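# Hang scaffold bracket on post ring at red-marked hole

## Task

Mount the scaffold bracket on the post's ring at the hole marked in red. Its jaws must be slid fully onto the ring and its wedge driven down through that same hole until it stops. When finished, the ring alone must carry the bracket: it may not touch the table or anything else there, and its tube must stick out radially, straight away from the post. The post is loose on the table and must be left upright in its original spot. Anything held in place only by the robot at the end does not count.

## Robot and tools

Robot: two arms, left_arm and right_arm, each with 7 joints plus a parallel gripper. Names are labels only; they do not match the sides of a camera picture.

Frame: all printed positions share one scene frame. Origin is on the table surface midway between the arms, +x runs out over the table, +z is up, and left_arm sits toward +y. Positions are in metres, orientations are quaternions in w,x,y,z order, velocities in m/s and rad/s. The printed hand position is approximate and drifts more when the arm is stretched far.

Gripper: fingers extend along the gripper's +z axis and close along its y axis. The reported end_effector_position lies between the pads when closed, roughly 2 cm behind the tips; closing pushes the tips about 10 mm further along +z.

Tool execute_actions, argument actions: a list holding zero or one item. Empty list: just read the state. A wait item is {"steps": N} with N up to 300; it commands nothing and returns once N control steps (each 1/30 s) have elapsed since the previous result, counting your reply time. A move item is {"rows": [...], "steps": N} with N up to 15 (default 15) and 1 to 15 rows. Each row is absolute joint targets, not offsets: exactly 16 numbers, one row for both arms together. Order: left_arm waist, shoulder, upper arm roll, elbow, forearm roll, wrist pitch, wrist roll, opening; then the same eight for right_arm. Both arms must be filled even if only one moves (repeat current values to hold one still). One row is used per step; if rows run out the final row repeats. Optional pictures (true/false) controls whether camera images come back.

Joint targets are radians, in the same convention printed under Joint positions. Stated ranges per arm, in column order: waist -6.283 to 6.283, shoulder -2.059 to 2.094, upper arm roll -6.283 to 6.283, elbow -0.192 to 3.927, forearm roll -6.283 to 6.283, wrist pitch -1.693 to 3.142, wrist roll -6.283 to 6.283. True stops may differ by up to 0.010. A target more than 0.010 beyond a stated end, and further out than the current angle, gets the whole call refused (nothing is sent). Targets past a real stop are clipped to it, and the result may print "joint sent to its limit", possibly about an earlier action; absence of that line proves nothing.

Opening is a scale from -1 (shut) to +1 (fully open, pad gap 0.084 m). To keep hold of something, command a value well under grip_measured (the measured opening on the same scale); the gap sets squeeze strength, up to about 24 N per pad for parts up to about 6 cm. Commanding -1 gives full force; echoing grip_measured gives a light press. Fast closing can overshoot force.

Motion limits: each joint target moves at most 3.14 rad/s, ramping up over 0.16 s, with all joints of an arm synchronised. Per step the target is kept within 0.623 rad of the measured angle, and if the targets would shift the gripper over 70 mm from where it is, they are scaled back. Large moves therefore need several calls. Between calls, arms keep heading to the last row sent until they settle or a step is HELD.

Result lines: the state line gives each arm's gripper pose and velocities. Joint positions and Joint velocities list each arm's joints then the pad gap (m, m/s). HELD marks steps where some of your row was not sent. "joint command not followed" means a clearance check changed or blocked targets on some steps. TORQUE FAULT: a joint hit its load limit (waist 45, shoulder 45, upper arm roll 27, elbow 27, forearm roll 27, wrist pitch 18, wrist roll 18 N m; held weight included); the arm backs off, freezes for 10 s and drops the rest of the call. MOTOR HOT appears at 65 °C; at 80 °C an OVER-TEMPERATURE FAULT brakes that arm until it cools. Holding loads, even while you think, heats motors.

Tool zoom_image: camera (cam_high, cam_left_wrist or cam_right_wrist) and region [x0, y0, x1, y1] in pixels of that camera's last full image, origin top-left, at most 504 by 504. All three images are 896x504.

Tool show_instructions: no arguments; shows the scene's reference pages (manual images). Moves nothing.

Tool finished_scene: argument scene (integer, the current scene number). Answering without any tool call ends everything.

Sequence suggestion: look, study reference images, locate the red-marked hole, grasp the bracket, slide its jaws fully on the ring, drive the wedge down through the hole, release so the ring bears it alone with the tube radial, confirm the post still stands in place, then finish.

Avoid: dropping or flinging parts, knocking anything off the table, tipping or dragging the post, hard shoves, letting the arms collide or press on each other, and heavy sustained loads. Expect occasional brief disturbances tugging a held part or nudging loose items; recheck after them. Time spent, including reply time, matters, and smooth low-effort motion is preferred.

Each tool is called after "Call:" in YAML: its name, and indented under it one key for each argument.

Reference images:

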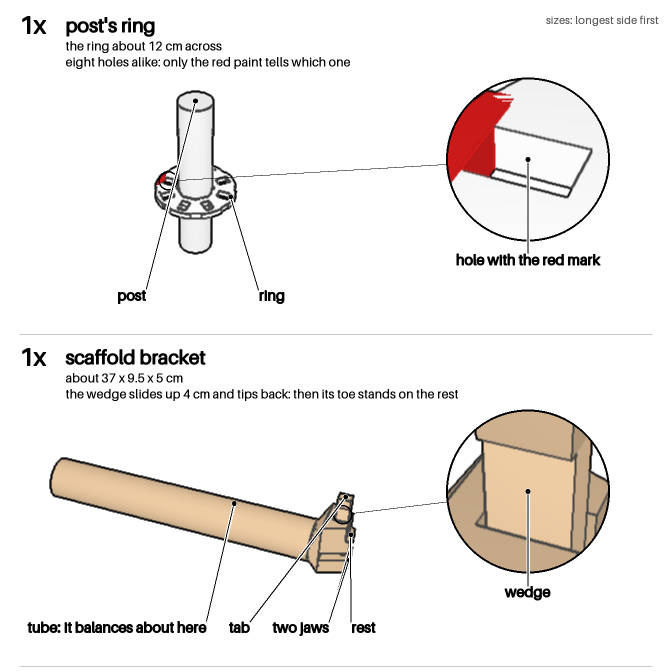

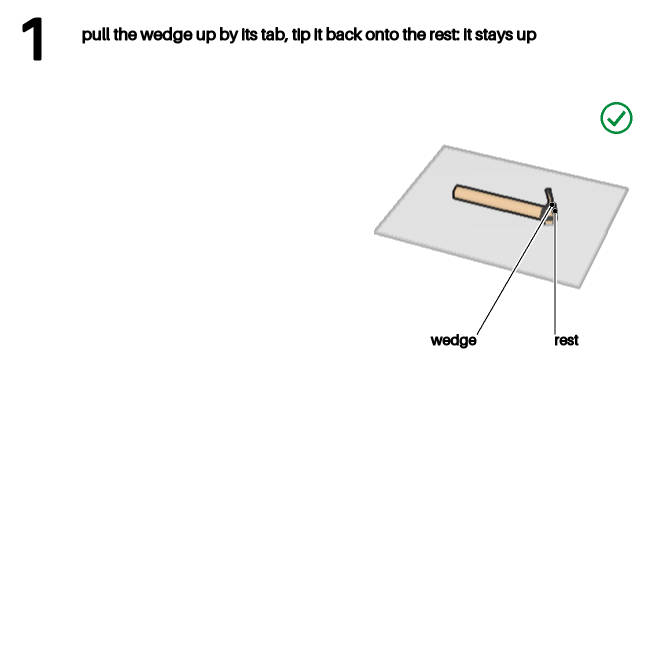

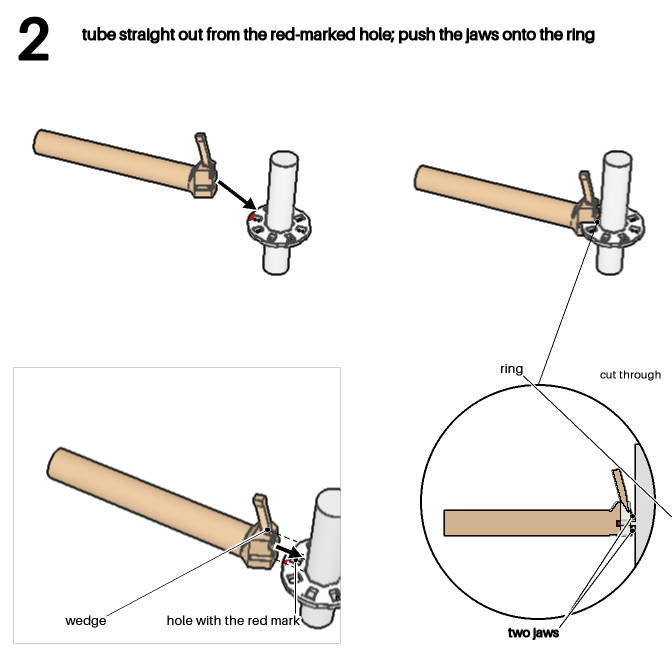

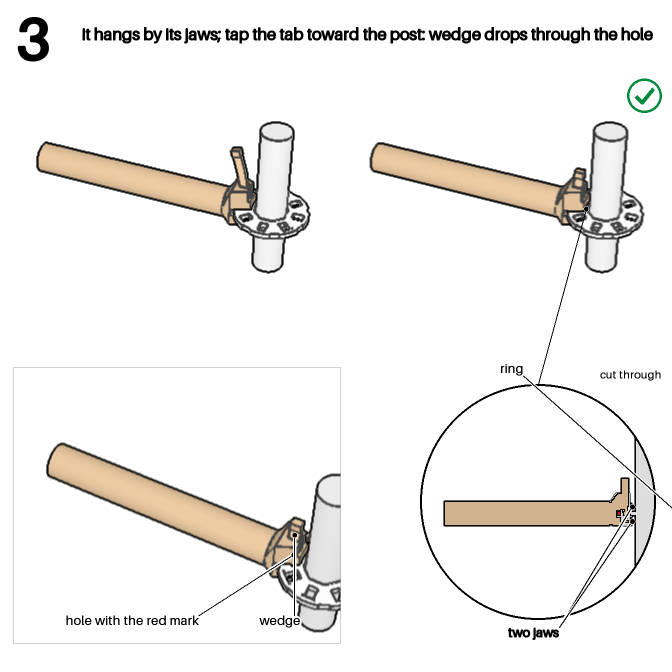

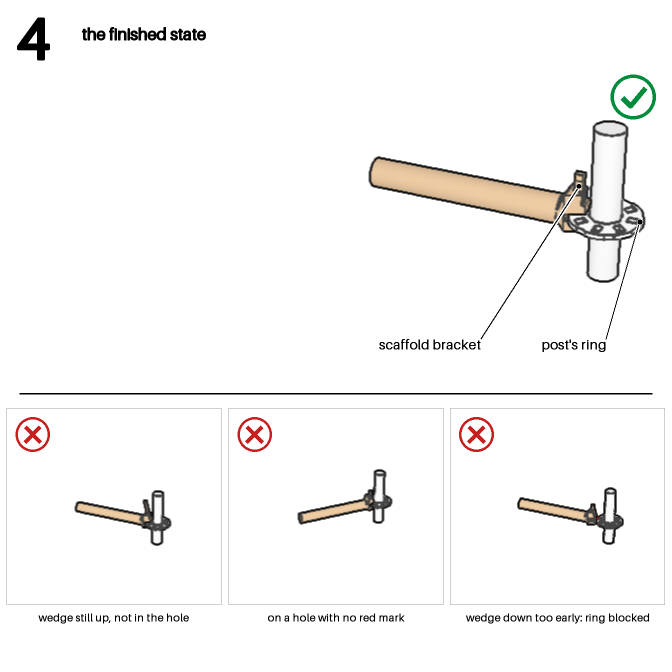

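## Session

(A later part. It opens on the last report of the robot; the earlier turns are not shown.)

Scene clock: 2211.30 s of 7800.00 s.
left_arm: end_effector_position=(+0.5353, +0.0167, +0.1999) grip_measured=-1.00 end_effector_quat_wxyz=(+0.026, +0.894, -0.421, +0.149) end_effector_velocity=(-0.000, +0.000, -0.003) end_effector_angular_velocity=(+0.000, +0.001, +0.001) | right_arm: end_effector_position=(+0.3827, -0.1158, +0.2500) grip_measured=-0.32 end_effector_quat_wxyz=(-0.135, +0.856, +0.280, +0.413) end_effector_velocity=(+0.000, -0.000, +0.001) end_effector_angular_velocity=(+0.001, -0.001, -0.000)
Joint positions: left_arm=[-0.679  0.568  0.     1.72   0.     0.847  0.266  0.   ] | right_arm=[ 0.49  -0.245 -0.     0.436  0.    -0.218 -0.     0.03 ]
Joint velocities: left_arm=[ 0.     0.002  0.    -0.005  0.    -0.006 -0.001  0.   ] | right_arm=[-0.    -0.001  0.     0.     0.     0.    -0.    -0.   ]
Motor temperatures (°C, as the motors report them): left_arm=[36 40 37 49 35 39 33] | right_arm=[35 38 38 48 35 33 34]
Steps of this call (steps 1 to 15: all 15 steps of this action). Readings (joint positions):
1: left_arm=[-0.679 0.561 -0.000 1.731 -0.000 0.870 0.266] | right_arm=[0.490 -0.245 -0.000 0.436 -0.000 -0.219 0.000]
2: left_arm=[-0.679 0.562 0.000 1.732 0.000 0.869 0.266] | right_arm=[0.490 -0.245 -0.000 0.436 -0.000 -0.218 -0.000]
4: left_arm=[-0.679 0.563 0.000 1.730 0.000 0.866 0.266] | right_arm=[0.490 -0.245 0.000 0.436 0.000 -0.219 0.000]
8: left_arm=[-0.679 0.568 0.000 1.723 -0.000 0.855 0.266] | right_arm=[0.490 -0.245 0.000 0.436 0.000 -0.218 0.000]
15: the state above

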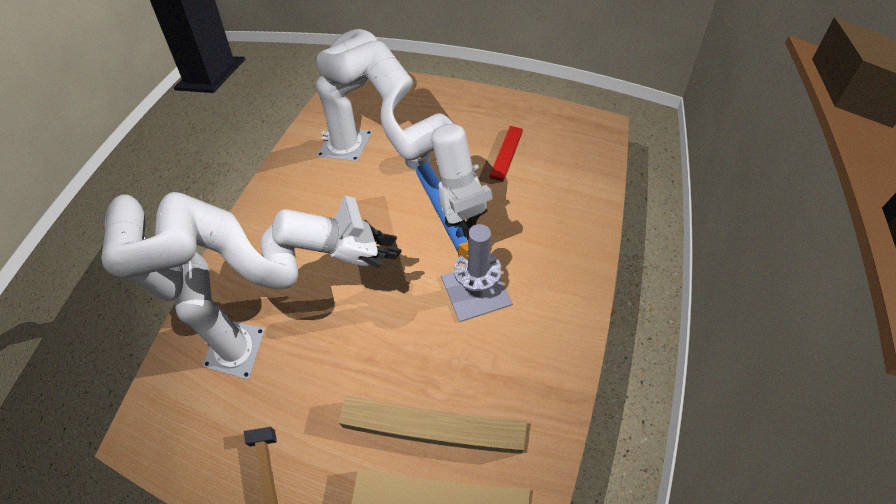

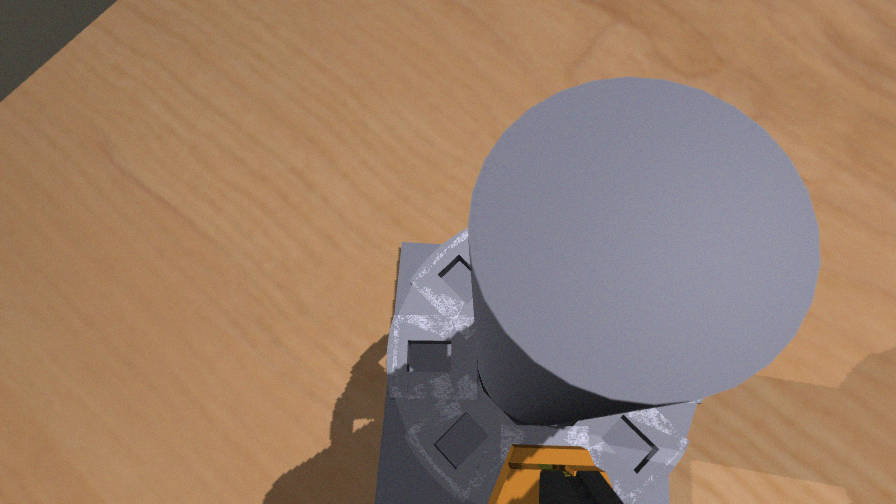

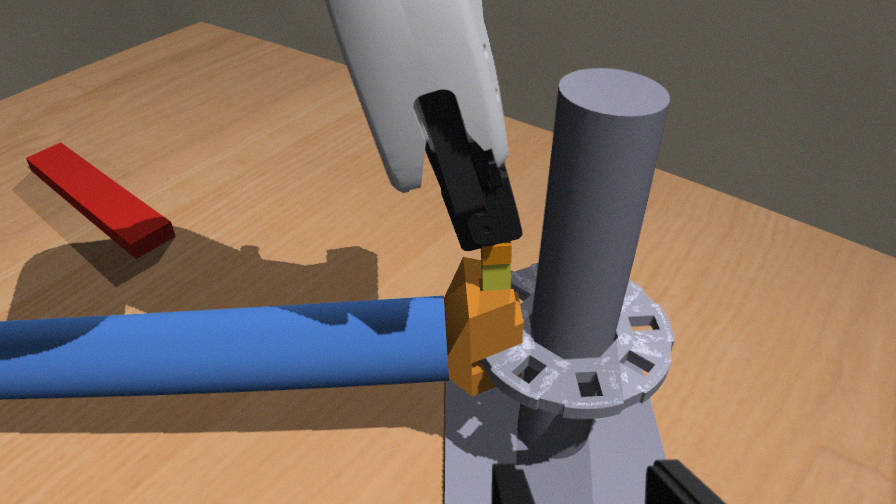

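Call:
execute_actions:
  actions:
    - {"rows": [[-0.6792,0.5713,0,1.7167,0,0.8453,0.2658,-1, 0.49,-0.2452,0,0.4363,0,-0.2185,0,-0.3],[-0.6792,0.5717,0,1.7158,0,0.8441,0.2658,-1, 0.49,-0.2452,0,0.4363,0,-0.2185,0,-0.3],[-0.6792,0.5721,0,1.7150,0,0.8428,0.2658,-1, 0.49,-0.2452,0,0.4363,0,-0.2185,0,-0.3],[-0.6792,0.5725,0,1.7141,0,0.8416,0.2658,-1, 0.49,-0.2452,0,0.4363,0,-0.2185,0,-0.3]], "steps": 15}

Call:
zoom_image:
  camera: "cam_right_wrist"
  region: [400, 200, 600, 420]

Scene clock: 2225.27 s of 7800.00 s.
left_arm: end_effector_position=(+0.5349, +0.0167, +0.1969) grip_measured=-1.00 end_effector_quat_wxyz=(+0.026, +0.894, -0.422, +0.149) end_effector_velocity=(+0.000, +0.001, -0.001) end_effector_angular_velocity=(+0.001, +0.001, +0.002) | right_arm: end_effector_position=(+0.3827, -0.1158, +0.2500) grip_measured=-0.32 end_effector_quat_wxyz=(-0.135, +0.856, +0.280, +0.413) end_effector_velocity=(-0.001, +0.001, +0.000) end_effector_angular_velocity=(-0.001, -0.001, +0.003)
Joint positions: left_arm=[-0.679  0.57  -0.     1.715 -0.     0.841  0.266  0.   ] | right_arm=[ 0.49  -0.245 -0.     0.436  0.    -0.218  0.     0.03 ]
Joint velocities: left_arm=[ 0.001 -0.     0.001 -0.001 -0.     0.    -0.     0.   ] | right_arm=[ 0.001 -0.     0.    -0.    -0.001  0.    -0.001 -0.   ]
Motor temperatures (°C, as the motors report them): left_arm=[36 39 37 46 35 38 33] | right_arm=[35 38 38 48 35 33 34]
Steps of this call (steps 1 to 15: the robot went on to your last target; steps 16 to 90: nothing new was sent; then 10.47 s passed at rest; steps 91 to 105: all 15 steps of this action). Readings (joint positions):
91: left_arm=[-0.679 0.570 0.000 1.718 0.000 0.846 0.266] | right_arm=[0.490 -0.245 -0.000 0.436 0.000 -0.219 0.000]
92: left_arm=[-0.679 0.570 0.000 1.717 0.000 0.846 0.266] | right_arm=[0.490 -0.245 0.000 0.436 -0.000 -0.219 0.000]
94: left_arm=[-0.679 0.570 0.000 1.717 0.000 0.845 0.266] | right_arm=[0.490 -0.245 -0.000 0.436 0.000 -0.219 -0.000]
98: left_arm=[-0.679 0.570 -0.000 1.715 -0.000 0.842 0.266] | right_arm=[0.490 -0.245 0.000 0.436 -0.000 -0.219 0.000]
105: the state above

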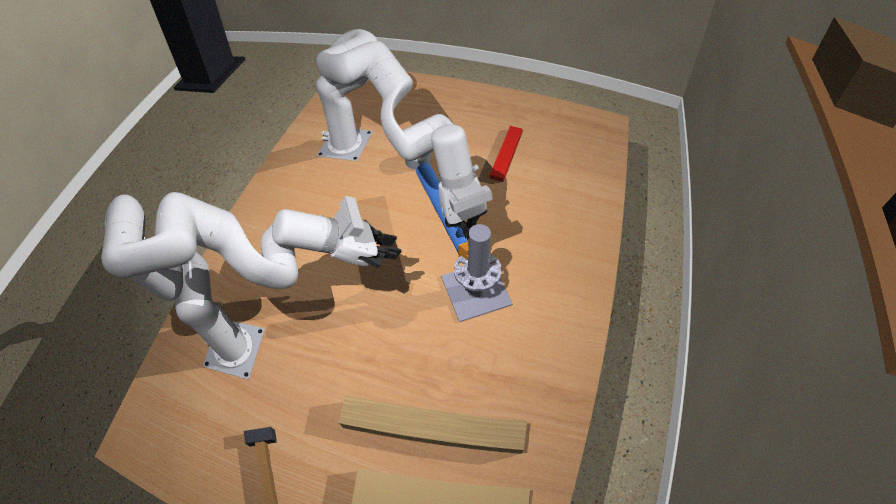

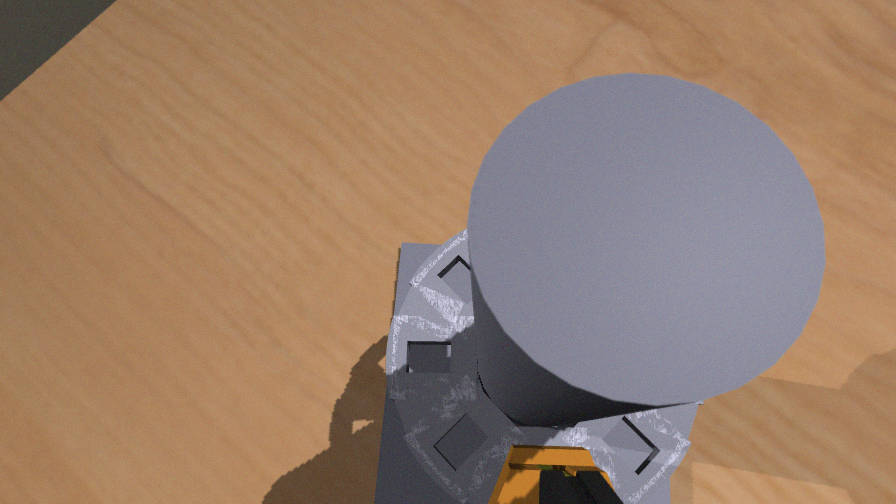

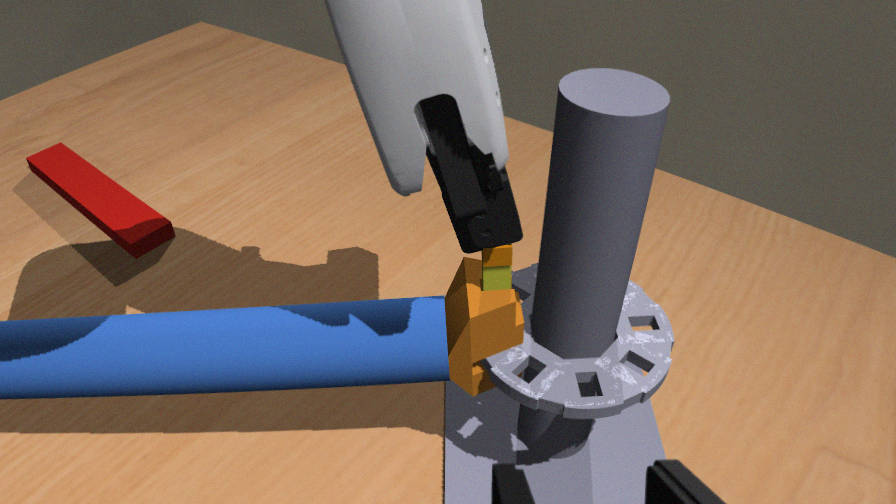

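Region (400, 200, 600, 420) of cam_right_wrist's 896x504 image, scaled by 2.291, with more detail than that image has; it fills the left 458 columns of this view, and the rest is white.

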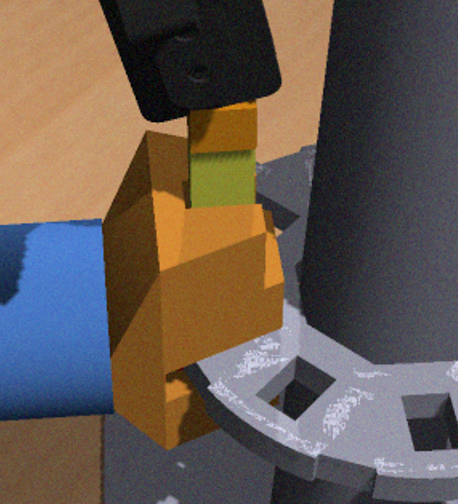

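Call:
execute_actions:
  actions:
    - {"rows": [[-0.6792,0.5729,0,1.7133,0,0.8404,0.2658,-1, 0.49,-0.2452,0,0.4363,0,-0.2185,0,-0.3],[-0.6792,0.5733,0,1.7124,0,0.8392,0.2658,-1, 0.49,-0.2452,0,0.4363,0,-0.2185,0,-0.3],[-0.6792,0.5737,0,1.7116,0,0.8379,0.2658,-1, 0.49,-0.2452,0,0.4363,0,-0.2185,0,-0.3],[-0.6792,0.5740,0,1.7108,0,0.8367,0.2658,-1, 0.49,-0.2452,0,0.4363,0,-0.2185,0,-0.3]], "steps": 15}

Call:
zoom_image:
  camera: "cam_right_wrist"
  region: [400, 200, 600, 420]

Scene clock: 2240.07 s of 7800.00 s.
left_arm: end_effector_position=(+0.5350, +0.0167, +0.1967) grip_measured=-1.00 end_effector_quat_wxyz=(+0.026, +0.894, -0.421, +0.150) end_effector_velocity=(+0.000, -0.000, +0.000) end_effector_angular_velocity=(-0.001, -0.001, -0.000) | right_arm: end_effector_position=(+0.3827, -0.1158, +0.2500) grip_measured=-0.32 end_effector_quat_wxyz=(-0.135, +0.856, +0.280, +0.413) end_effector_velocity=(+0.000, -0.000, -0.001) end_effector_angular_velocity=(+0.000, +0.002, -0.002)
Joint positions: left_arm=[-0.679  0.569  0.     1.712  0.     0.837  0.266  0.   ] | right_arm=[ 0.49  -0.245  0.     0.436  0.    -0.218  0.     0.03 ]
Joint velocities: left_arm=[-0.    -0.001  0.    -0.001 -0.    -0.002  0.     0.   ] | right_arm=[-0.001  0.002 -0.    -0.    -0.001 -0.     0.003 -0.   ]
Motor temperatures (°C, as the motors report them): left_arm=[36 39 37 45 35 38 33] | right_arm=[35 38 38 48 35 33 34]
Steps of this call (steps 1 to 15: the robot went on to your last target; steps 16 to 90: nothing new was sent; then 11.30 s passed at rest; steps 91 to 105: all 15 steps of this action). Readings (joint positions):
91: left_arm=[-0.679 0.570 -0.000 1.715 -0.000 0.842 0.266] | right_arm=[0.490 -0.245 -0.000 0.436 -0.000 -0.219 -0.000]
92: left_arm=[-0.679 0.570 -0.000 1.715 -0.000 0.841 0.266] | right_arm=[0.490 -0.245 0.000 0.436 -0.000 -0.218 0.000]
94: left_arm=[-0.679 0.570 0.000 1.714 0.000 0.840 0.266] | right_arm=[0.490 -0.245 0.000 0.436 0.000 -0.219 0.000]
98: left_arm=[-0.679 0.570 0.000 1.712 0.000 0.838 0.266] | right_arm=[0.490 -0.245 -0.000 0.436 0.000 -0.218 -0.000]
105: the state above

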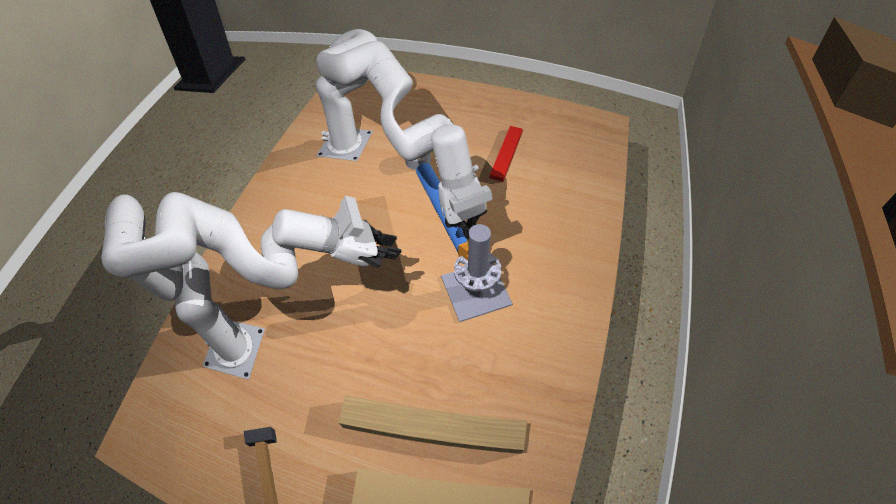

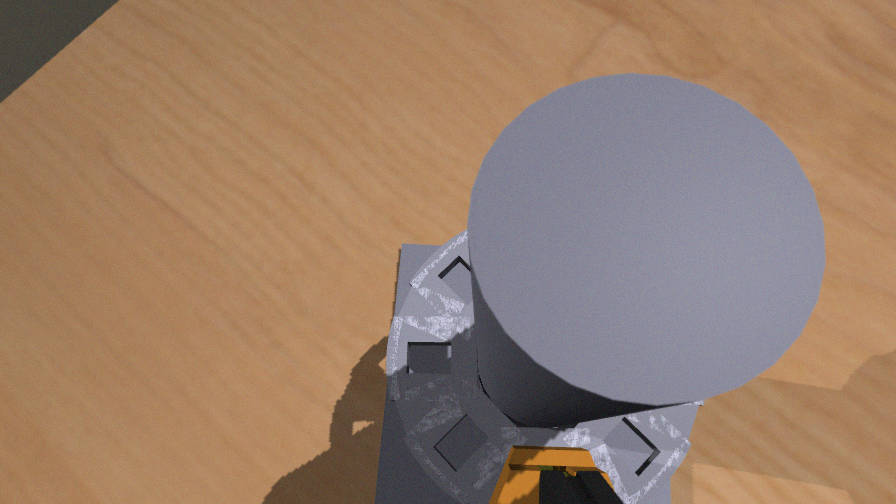

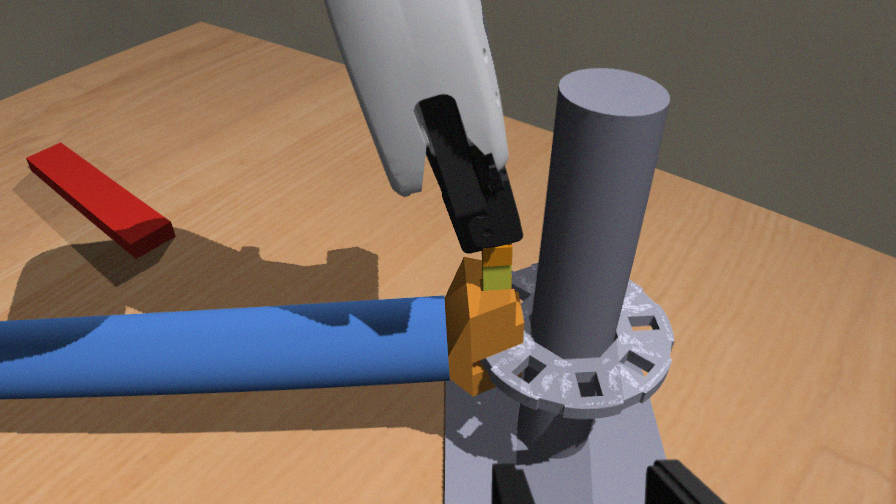

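Region (400, 200, 600, 420) of cam_right_wrist's 896x504 image, scaled by 2.291, with more detail than that image has; it fills the left 458 columns of this view, and the rest is white.

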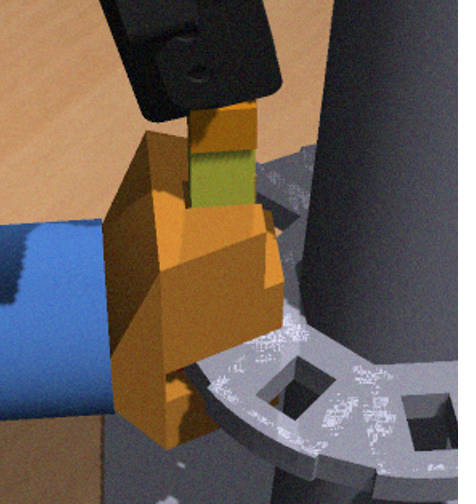

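Call:
execute_actions:
  actions:
    - {"rows": [[-0.6792,0.5710,0,1.7150,0,0.8420,0.2658,-1, 0.49,-0.2452,0,0.4363,0,-0.2185,0,-0.3],[-0.6792,0.5690,0,1.7200,0,0.8500,0.2658,-1, 0.49,-0.2452,0,0.4363,0,-0.2185,0,-0.3],[-0.6792,0.5665,0,1.7265,0,0.8600,0.2658,-1, 0.49,-0.2452,0,0.4363,0,-0.2185,0,-0.3],[-0.6792,0.5632,0,1.7342,0,0.8710,0.2658,-1, 0.49,-0.2452,0,0.4363,0,-0.2185,0,-0.3],[-0.6792,0.5632,0,1.7342,0,0.8710,0.2658,-1, 0.49,-0.2452,0,0.4363,0,-0.2185,0,-0.3],[-0.6768,0.5577,0,1.7304,0,0.8876,0.2682,-1, 0.49,-0.2452,0,0.4363,0,-0.2185,0,-0.3],[-0.6721,0.5468,0,1.7227,0,0.9208,0.2729,-1, 0.49,-0.2452,0,0.4363,0,-0.2185,0,-0.3],[-0.6659,0.5327,0,1.7127,0,0.9640,0.2791,-0.8, 0.49,-0.2452,0,0.4363,0,-0.2185,0,-0.3],[-0.6588,0.5163,0,1.7011,0,1.0138,0.2862,-0.5, 0.49,-0.2452,0,0.4363,0,-0.2185,0,-0.3],[-0.6517,0.4999,0,1.6896,0,1.0637,0.2934,-0.2, 0.49,-0.2452,0,0.4363,0,-0.2185,0,-0.3],[-0.6450,0.4846,0,1.6788,0,1.1102,0.3000,0.1, 0.49,-0.2452,0,0.4363,0,-0.2185,0,-0.3],[-0.6393,0.4716,0,1.6696,0,1.1500,0.3057,0.3, 0.49,-0.2452,0,0.4363,0,-0.2185,0,-0.3],[-0.6350,0.4617,0,1.6627,0,1.1799,0.3100,0.5, 0.49,-0.2452,0,0.4363,0,-0.2185,0,-0.3],[-0.6325,0.4560,0,1.6586,0,1.1975,0.3125,0.5, 0.49,-0.2452,0,0.4363,0,-0.2185,0,-0.3],[-0.6317,0.4541,0,1.6573,0,1.2032,0.3133,0.5, 0.49,-0.2452,0,0.4363,0,-0.2185,0,-0.3]], "steps": 15}
  pictures: false

Call:
execute_actions:
  actions:
    - {"steps": 12}

Call:
zoom_image:
  camera: "cam_left_wrist"
  region: [380, 0, 720, 504]

Scene clock: 2303.77 s of 7800.00 s.
left_arm: end_effector_position=(+0.4924, +0.0735, +0.2001) grip_measured=+0.11 end_effector_quat_wxyz=(+0.006, +0.904, -0.426, +0.040) end_effector_velocity=(-0.173, +0.252, +0.058) end_effector_angular_velocity=(+0.474, +0.682, +0.037) | right_arm: end_effector_position=(+0.3827, -0.1158, +0.2500) grip_measured=-0.32 end_effector_quat_wxyz=(-0.135, +0.856, +0.280, +0.413) end_effector_velocity=(+0.000, +0.000, +0.000) end_effector_angular_velocity=(-0.000, -0.001, +0.001)
Joint positions: left_arm=[-0.645  0.489  0.001  1.676  0.     1.106  0.299  0.049] | right_arm=[ 0.49  -0.245 -0.     0.436 -0.    -0.218 -0.     0.03 ]
Joint velocities: left_arm=[ 0.166 -0.388  0.019 -0.195  0.002  1.023  0.146  0.192] | right_arm=[-0.    -0.     0.     0.     0.    -0.    -0.001  0.   ]
Motor temperatures (°C, as the motors report them): left_arm=[36 38 37 45 35 38 33] | right_arm=[35 38 38 49 35 33 34]
Steps of this call (steps 1 to 15: the robot went on to your last target; steps 16 to 90: nothing new was sent; then 60.20 s passed at rest; steps 91 to 105: all 15 steps of this action). Readings (joint positions):
91: left_arm=[-0.679 0.569 0.000 1.711 -0.000 0.837 0.266] | right_arm=[0.490 -0.245 -0.000 0.436 -0.000 -0.218 0.000]
92: left_arm=[-0.679 0.569 -0.000 1.712 -0.000 0.838 0.266] | right_arm=[0.490 -0.245 0.000 0.436 0.000 -0.218 -0.000]
94: left_arm=[-0.679 0.569 -0.000 1.716 0.000 0.846 0.266] | right_arm=[0.490 -0.245 0.000 0.436 -0.000 -0.218 -0.000]
98: left_arm=[-0.678 0.566 -0.001 1.721 -0.000 0.881 0.268] | right_arm=[0.490 -0.245 0.000 0.436 -0.000 -0.219 -0.000]
105: the state above

Scene clock: 2304.17 s of 7800.00 s.
left_arm: end_effector_position=(+0.4734, +0.0945, +0.2045) grip_measured=+0.49 end_effector_quat_wxyz=(+0.000, +0.904, -0.427, +0.000) end_effector_velocity=(+0.003, +0.007, +0.005) end_effector_angular_velocity=(+0.003, -0.002, +0.009) | right_arm: end_effector_position=(+0.3827, -0.1158, +0.2500) grip_measured=-0.32 end_effector_quat_wxyz=(-0.135, +0.856, +0.280, +0.413) end_effector_velocity=(-0.000, +0.000, -0.000) end_effector_angular_velocity=(-0.001, -0.001, +0.002)
Joint positions: left_arm=[-0.632  0.455 -0.     1.657 -0.     1.202  0.313  0.065] | right_arm=[ 0.49  -0.245 -0.     0.436 -0.    -0.218  0.     0.03 ]
Joint velocities: left_arm=[ 0.006 -0.008  0.007  0.003  0.001  0.011  0.002  0.   ] | right_arm=[ 0.001  0.001  0.     0.    -0.    -0.    -0.001 -0.   ]
Motor temperatures (°C, as the motors report them): left_arm=[36 38 37 45 35 38 33] | right_arm=[35 38 38 49 35 33 34]
Steps of this call (steps 1 to 12: the robot went on to your last target). Readings (joint positions):
1: left_arm=[-0.640 0.478 0.001 1.670 0.000 1.137 0.304] | right_arm=[0.490 -0.245 0.000 0.436 0.000 -0.219 -0.000]
2: left_arm=[-0.637 0.469 0.002 1.666 0.000 1.158 0.307] | right_arm=[0.490 -0.245 -0.000 0.436 -0.000 -0.219 -0.000]
4: left_arm=[-0.633 0.460 0.002 1.662 0.000 1.183 0.310] | right_arm=[0.490 -0.245 0.000 0.436 -0.000 -0.219 0.000]
8: left_arm=[-0.633 0.457 -0.001 1.658 -0.000 1.199 0.313] | right_arm=[0.490 -0.245 -0.000 0.436 -0.000 -0.218 0.000]
12: the state above

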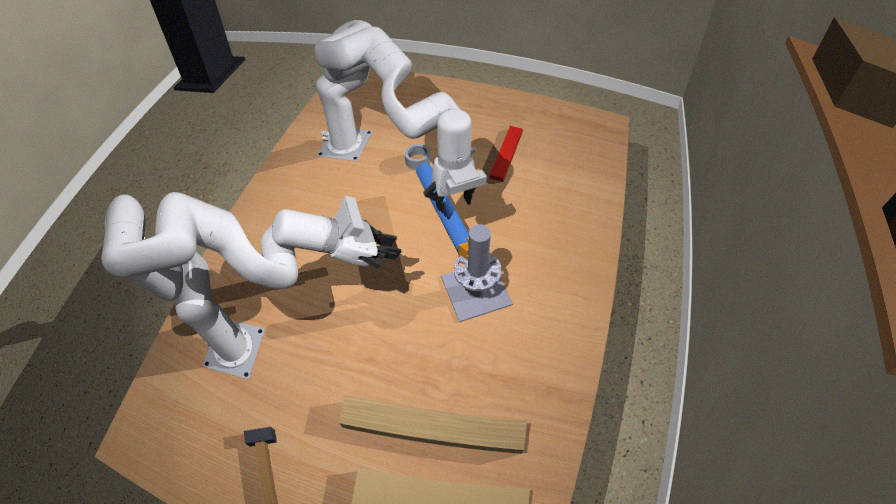

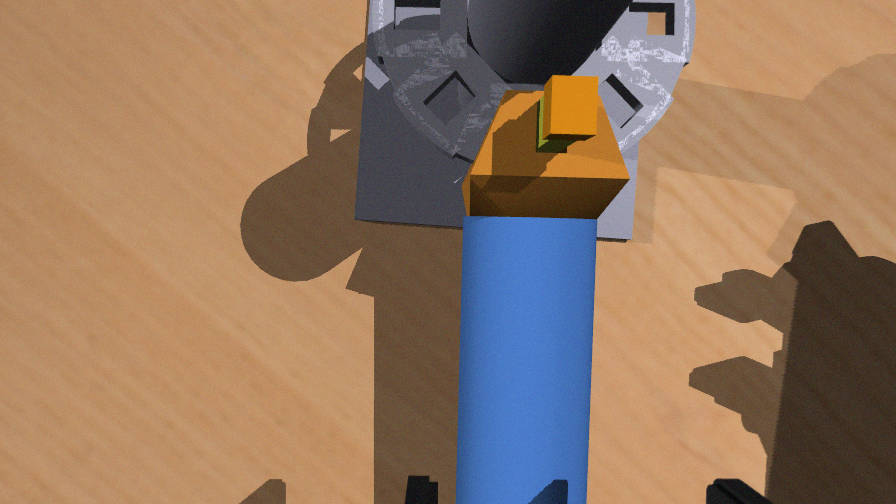

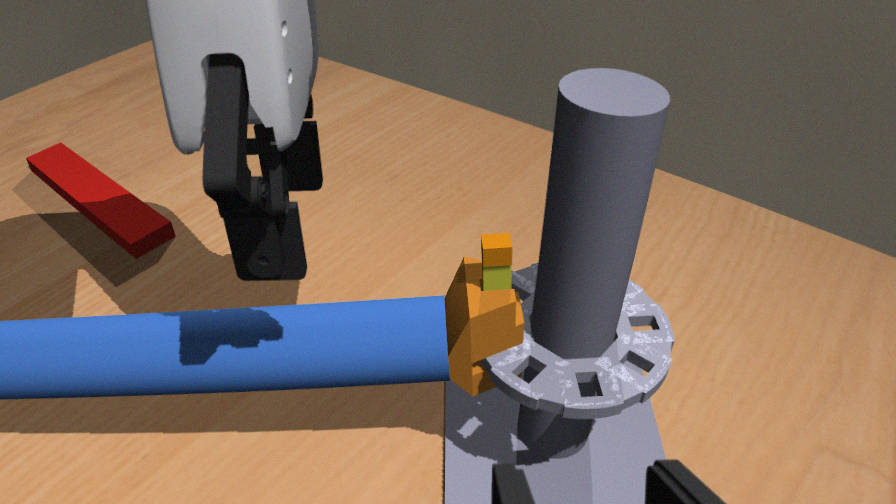

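Region (380, 0, 720, 504) of cam_left_wrist's 896x504 image, scaled by 1.000; it fills the left 340 columns of this view, and the rest is white.

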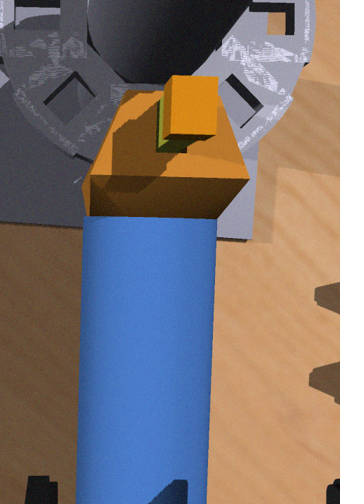

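Call:
execute_actions:
  actions:
    - {"rows": [[-0.6310,0.4575,0,1.6560,0,1.1985,0.318,0.5, 0.49,-0.2452,0,0.4363,0,-0.2185,0,-0.3],[-0.6300,0.4630,0,1.6490,0,1.1860,0.325,0.5, 0.49,-0.2452,0,0.4363,0,-0.2185,0,-0.3],[-0.6292,0.4705,0,1.6380,0,1.1675,0.3318,0.5, 0.49,-0.2452,0,0.4363,0,-0.2185,0,-0.3],[-0.6292,0.4795,0,1.6240,0,1.1445,0.3318,0.5, 0.49,-0.2452,0,0.4363,0,-0.2185,0,-0.3],[-0.6292,0.4895,0,1.6085,0,1.1190,0.3318,0.5, 0.49,-0.2452,0,0.4363,0,-0.2185,0,-0.3],[-0.6292,0.5000,0,1.5925,0,1.0925,0.3318,0.5, 0.49,-0.2452,0,0.4363,0,-0.2185,0,-0.3],[-0.6292,0.5105,0,1.5765,0,1.0660,0.3318,0.5, 0.49,-0.2452,0,0.4363,0,-0.2185,0,-0.3],[-0.6292,0.5210,0,1.5612,0,1.0402,0.3318,0.5, 0.49,-0.2452,0,0.4363,0,-0.2185,0,-0.3],[-0.6292,0.5310,0,1.5470,0,1.0160,0.3318,0.5, 0.49,-0.2452,0,0.4363,0,-0.2185,0,-0.3],[-0.6292,0.5400,0,1.5342,0,0.9942,0.3318,0.5, 0.49,-0.2452,0,0.4363,0,-0.2185,0,-0.3],[-0.6292,0.5472,0,1.5241,0,0.9769,0.3318,0.5, 0.49,-0.2452,0,0.4363,0,-0.2185,0,-0.3],[-0.6292,0.5525,0,1.5166,0,0.9641,0.3318,0.5, 0.49,-0.2452,0,0.4363,0,-0.2185,0,-0.3],[-0.6292,0.5553,0,1.5127,0,0.9574,0.3318,0.5, 0.49,-0.2452,0,0.4363,0,-0.2185,0,-0.3],[-0.6292,0.5563,0,1.5113,0,0.9550,0.3318,0.5, 0.49,-0.2452,0,0.4363,0,-0.2185,0,-0.3]], "steps": 15}
  pictures: false

Call:
execute_actions:
  actions:
    - {"steps": 12}

Scene clock: 2332.80 s of 7800.00 s.
left_arm: end_effector_position=(+0.4738, +0.0966, +0.1094) grip_measured=+0.49 end_effector_quat_wxyz=(-0.000, +0.901, -0.434, -0.004) end_effector_velocity=(-0.014, +0.010, -0.138) end_effector_angular_velocity=(+0.012, +0.017, -0.000) | right_arm: end_effector_position=(+0.3827, -0.1158, +0.2500) grip_measured=-0.32 end_effector_quat_wxyz=(-0.135, +0.856, +0.280, +0.413) end_effector_velocity=(-0.000, +0.000, +0.000) end_effector_angular_velocity=(+0.000, -0.000, +0.001)
Joint positions: left_arm=[-0.629  0.549 -0.     1.523 -0.     0.982  0.332  0.065] | right_arm=[ 0.49  -0.245 -0.     0.436 -0.    -0.219  0.     0.03 ]
Joint velocities: left_arm=[ 0.     0.139  0.001 -0.194  0.001 -0.312  0.001 -0.   ] | right_arm=[ 0.001 -0.     0.     0.     0.001  0.    -0.001 -0.   ]
Motor temperatures (°C, as the motors report them): left_arm=[36 39 37 48 35 38 33] | right_arm=[35 38 38 49 35 33 34]
Steps of this call (steps 1 to 30: the robot went on to your last target; steps 31 to 90: nothing new was sent; then 25.13 s passed at rest; steps 91 to 105: all 15 steps of this action). Readings (joint positions):
91: left_arm=[-0.632 0.454 -0.000 1.657 -0.000 1.203 0.313] | right_arm=[0.490 -0.245 0.000 0.436 0.000 -0.219 -0.000]
92: left_arm=[-0.632 0.455 -0.000 1.657 -0.000 1.202 0.315] | right_arm=[0.490 -0.245 -0.000 0.436 -0.000 -0.219 -0.000]
94: left_arm=[-0.631 0.459 -0.000 1.653 -0.000 1.189 0.321] | right_arm=[0.490 -0.245 0.000 0.436 -0.000 -0.218 0.000]
98: left_arm=[-0.629 0.486 0.000 1.612 0.000 1.124 0.330] | right_arm=[0.490 -0.245 0.000 0.436 -0.000 -0.219 -0.000]
105: the state above

Scene clock: 2333.20 s of 7800.00 s.
left_arm: end_effector_position=(+0.4749, +0.0959, +0.1026) grip_measured=+0.49 end_effector_quat_wxyz=(+0.000, +0.901, -0.434, +0.000) end_effector_velocity=(-0.002, +0.002, -0.005) end_effector_angular_velocity=(+0.005, +0.007, +0.000) | right_arm: end_effector_position=(+0.3827, -0.1158, +0.2500) grip_measured=-0.32 end_effector_quat_wxyz=(-0.135, +0.856, +0.280, +0.413) end_effector_velocity=(-0.000, -0.000, -0.001) end_effector_angular_velocity=(-0.002, -0.000, +0.002)
Joint positions: left_arm=[-0.629  0.556 -0.     1.512  0.     0.955  0.332  0.065] | right_arm=[ 0.49  -0.245 -0.     0.436 -0.    -0.218  0.     0.03 ]
Joint velocities: left_arm=[ 0.     0.005 -0.    -0.006  0.001 -0.003 -0.    -0.   ] | right_arm=[ 0.     0.001  0.    -0.001 -0.    -0.    -0.003 -0.   ]
Motor temperatures (°C, as the motors report them): left_arm=[36 39 37 48 35 38 33] | right_arm=[35 38 38 49 35 33 34]
Steps of this call (steps 1 to 12: the robot went on to your last target). Readings (joint positions):
1: left_arm=[-0.629 0.552 -0.000 1.518 -0.000 0.974 0.332] | right_arm=[0.490 -0.245 0.000 0.436 -0.000 -0.219 -0.000]
2: left_arm=[-0.629 0.554 0.000 1.516 -0.000 0.968 0.332] | right_arm=[0.490 -0.245 -0.000 0.436 -0.000 -0.218 -0.000]
4: left_arm=[-0.629 0.554 0.000 1.515 -0.000 0.961 0.332] | right_arm=[0.490 -0.245 0.000 0.436 -0.000 -0.218 0.000]
8: left_arm=[-0.629 0.555 -0.000 1.514 0.000 0.956 0.332] | right_arm=[0.490 -0.245 0.000 0.436 0.000 -0.219 0.000]
12: the state above

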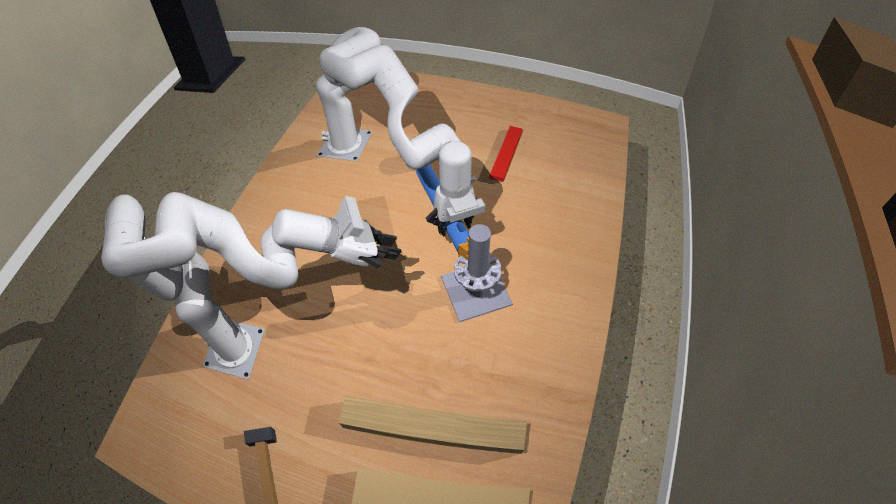

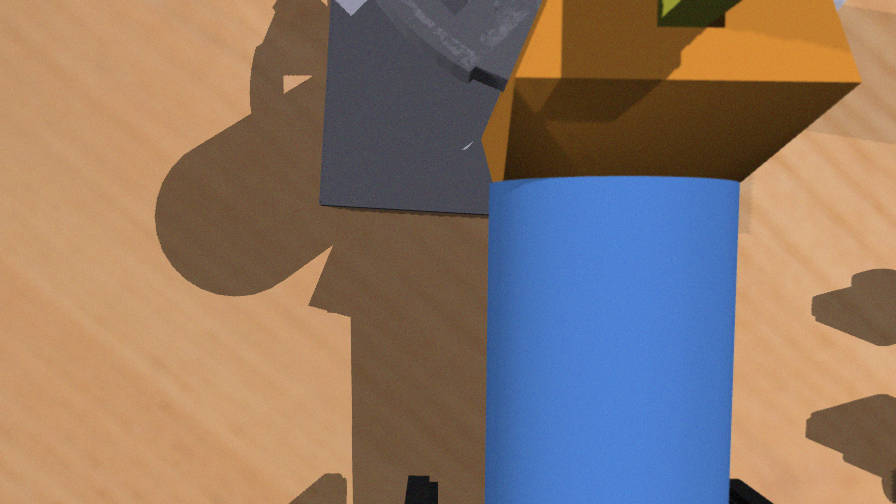

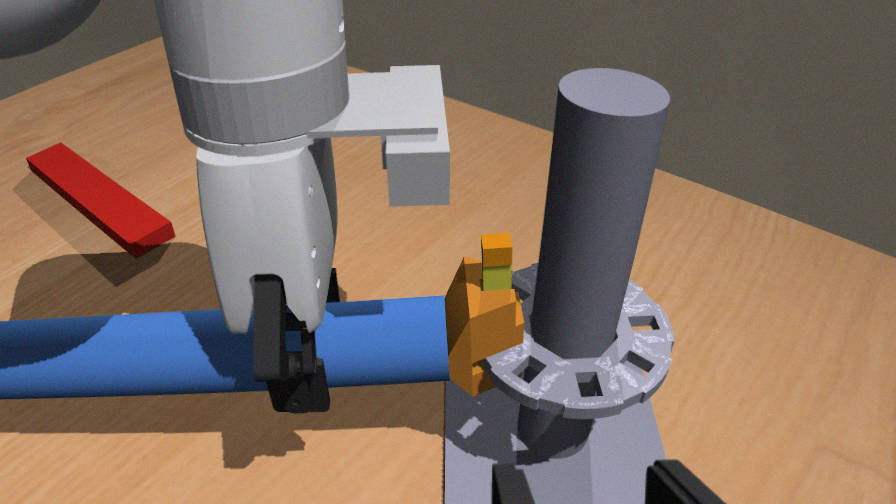

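Call:
execute_actions:
  actions:
    - {"rows": [[-0.6303,0.5553,0,1.5104,0,0.9551,0.3307,0.5, 0.49,-0.2452,0,0.4363,0,-0.2185,0,-0.3],[-0.6314,0.5542,0,1.5095,0,0.9553,0.3296,0.5, 0.49,-0.2452,0,0.4363,0,-0.2185,0,-0.3],[-0.6325,0.5532,0,1.5086,0,0.9554,0.3285,0.45, 0.49,-0.2452,0,0.4363,0,-0.2185,0,-0.3],[-0.6335,0.5522,0,1.5078,0,0.9556,0.3275,0.4, 0.49,-0.2452,0,0.4363,0,-0.2185,0,-0.3],[-0.6335,0.5522,0,1.5078,0,0.9556,0.3275,0.35, 0.49,-0.2452,0,0.4363,0,-0.2185,0,-0.3],[-0.6335,0.5522,0,1.5078,0,0.9556,0.3275,0.3, 0.49,-0.2452,0,0.4363,0,-0.2185,0,-0.3],[-0.6335,0.5522,0,1.5078,0,0.9556,0.3275,0.26, 0.49,-0.2452,0,0.4363,0,-0.2185,0,-0.3],[-0.6335,0.5522,0,1.5078,0,0.9556,0.3275,0.23, 0.49,-0.2452,0,0.4363,0,-0.2185,0,-0.3],[-0.6335,0.5522,0,1.5078,0,0.9556,0.3275,0.21, 0.49,-0.2452,0,0.4363,0,-0.2185,0,-0.3]], "steps": 15}

Scene clock: 2352.37 s of 7800.00 s.
left_arm: end_effector_position=(+0.4727, +0.0945, +0.1030) grip_measured=+0.20 end_effector_quat_wxyz=(-0.000, +0.901, -0.434, -0.000) end_effector_velocity=(-0.001, -0.001, +0.000) end_effector_angular_velocity=(-0.001, -0.000, -0.002) | right_arm: end_effector_position=(+0.3827, -0.1158, +0.2500) grip_measured=-0.32 end_effector_quat_wxyz=(-0.135, +0.856, +0.280, +0.413) end_effector_velocity=(+0.000, -0.000, -0.000) end_effector_angular_velocity=(-0.001, -0.000, -0.000)
Joint positions: left_arm=[-0.633  0.552  0.     1.508  0.     0.956  0.328  0.053] | right_arm=[ 0.49  -0.245 -0.     0.436 -0.    -0.219  0.     0.03 ]
Joint velocities: left_arm=[-0.001 -0.    -0.002  0.    -0.    -0.     0.     0.   ] | right_arm=[-0.001  0.     0.    -0.    -0.001  0.    -0.001 -0.   ]
Motor temperatures (°C, as the motors report them): left_arm=[36 40 37 48 35 38 33] | right_arm=[35 38 38 49 35 33 34]
Steps of this call (steps 1 to 30: the robot went on to your last target; steps 31 to 90: nothing new was sent; then 15.67 s passed at rest; steps 91 to 105: all 15 steps of this action). Readings (joint positions):
91: left_arm=[-0.629 0.556 0.000 1.511 0.000 0.955 0.332] | right_arm=[0.490 -0.245 0.000 0.436 -0.000 -0.219 -0.000]
92: left_arm=[-0.629 0.556 0.000 1.511 0.000 0.955 0.331] | right_arm=[0.490 -0.245 0.000 0.436 0.000 -0.218 -0.000]
94: left_arm=[-0.631 0.555 0.000 1.510 0.000 0.955 0.330] | right_arm=[0.490 -0.245 -0.000 0.436 -0.000 -0.219 -0.000]
98: left_arm=[-0.633 0.553 -0.000 1.508 -0.000 0.956 0.328] | right_arm=[0.490 -0.245 -0.000 0.436 -0.000 -0.218 0.000]
105: the state above

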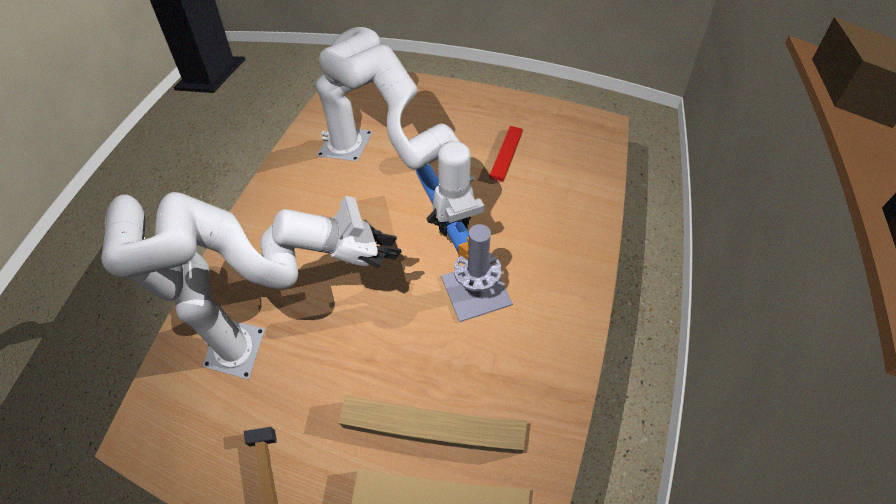

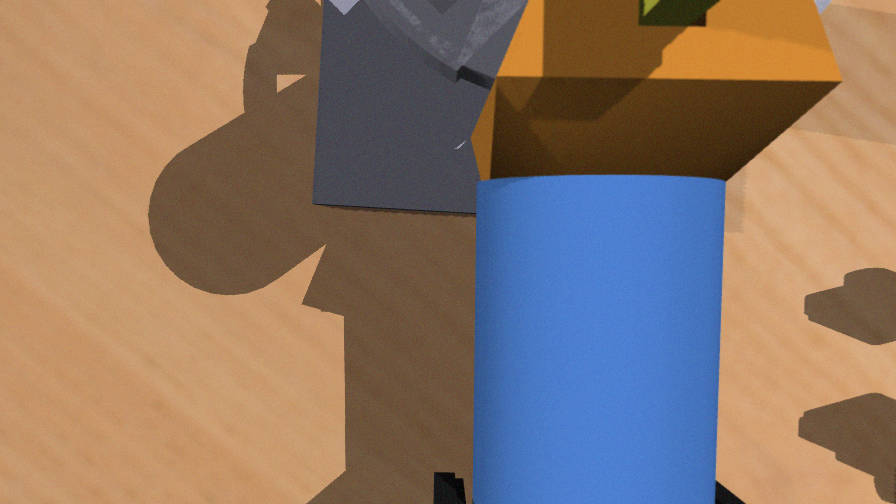

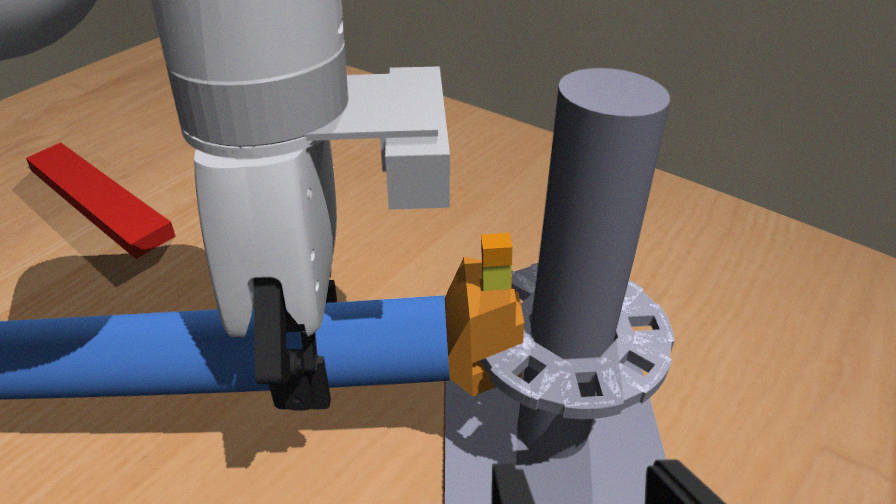

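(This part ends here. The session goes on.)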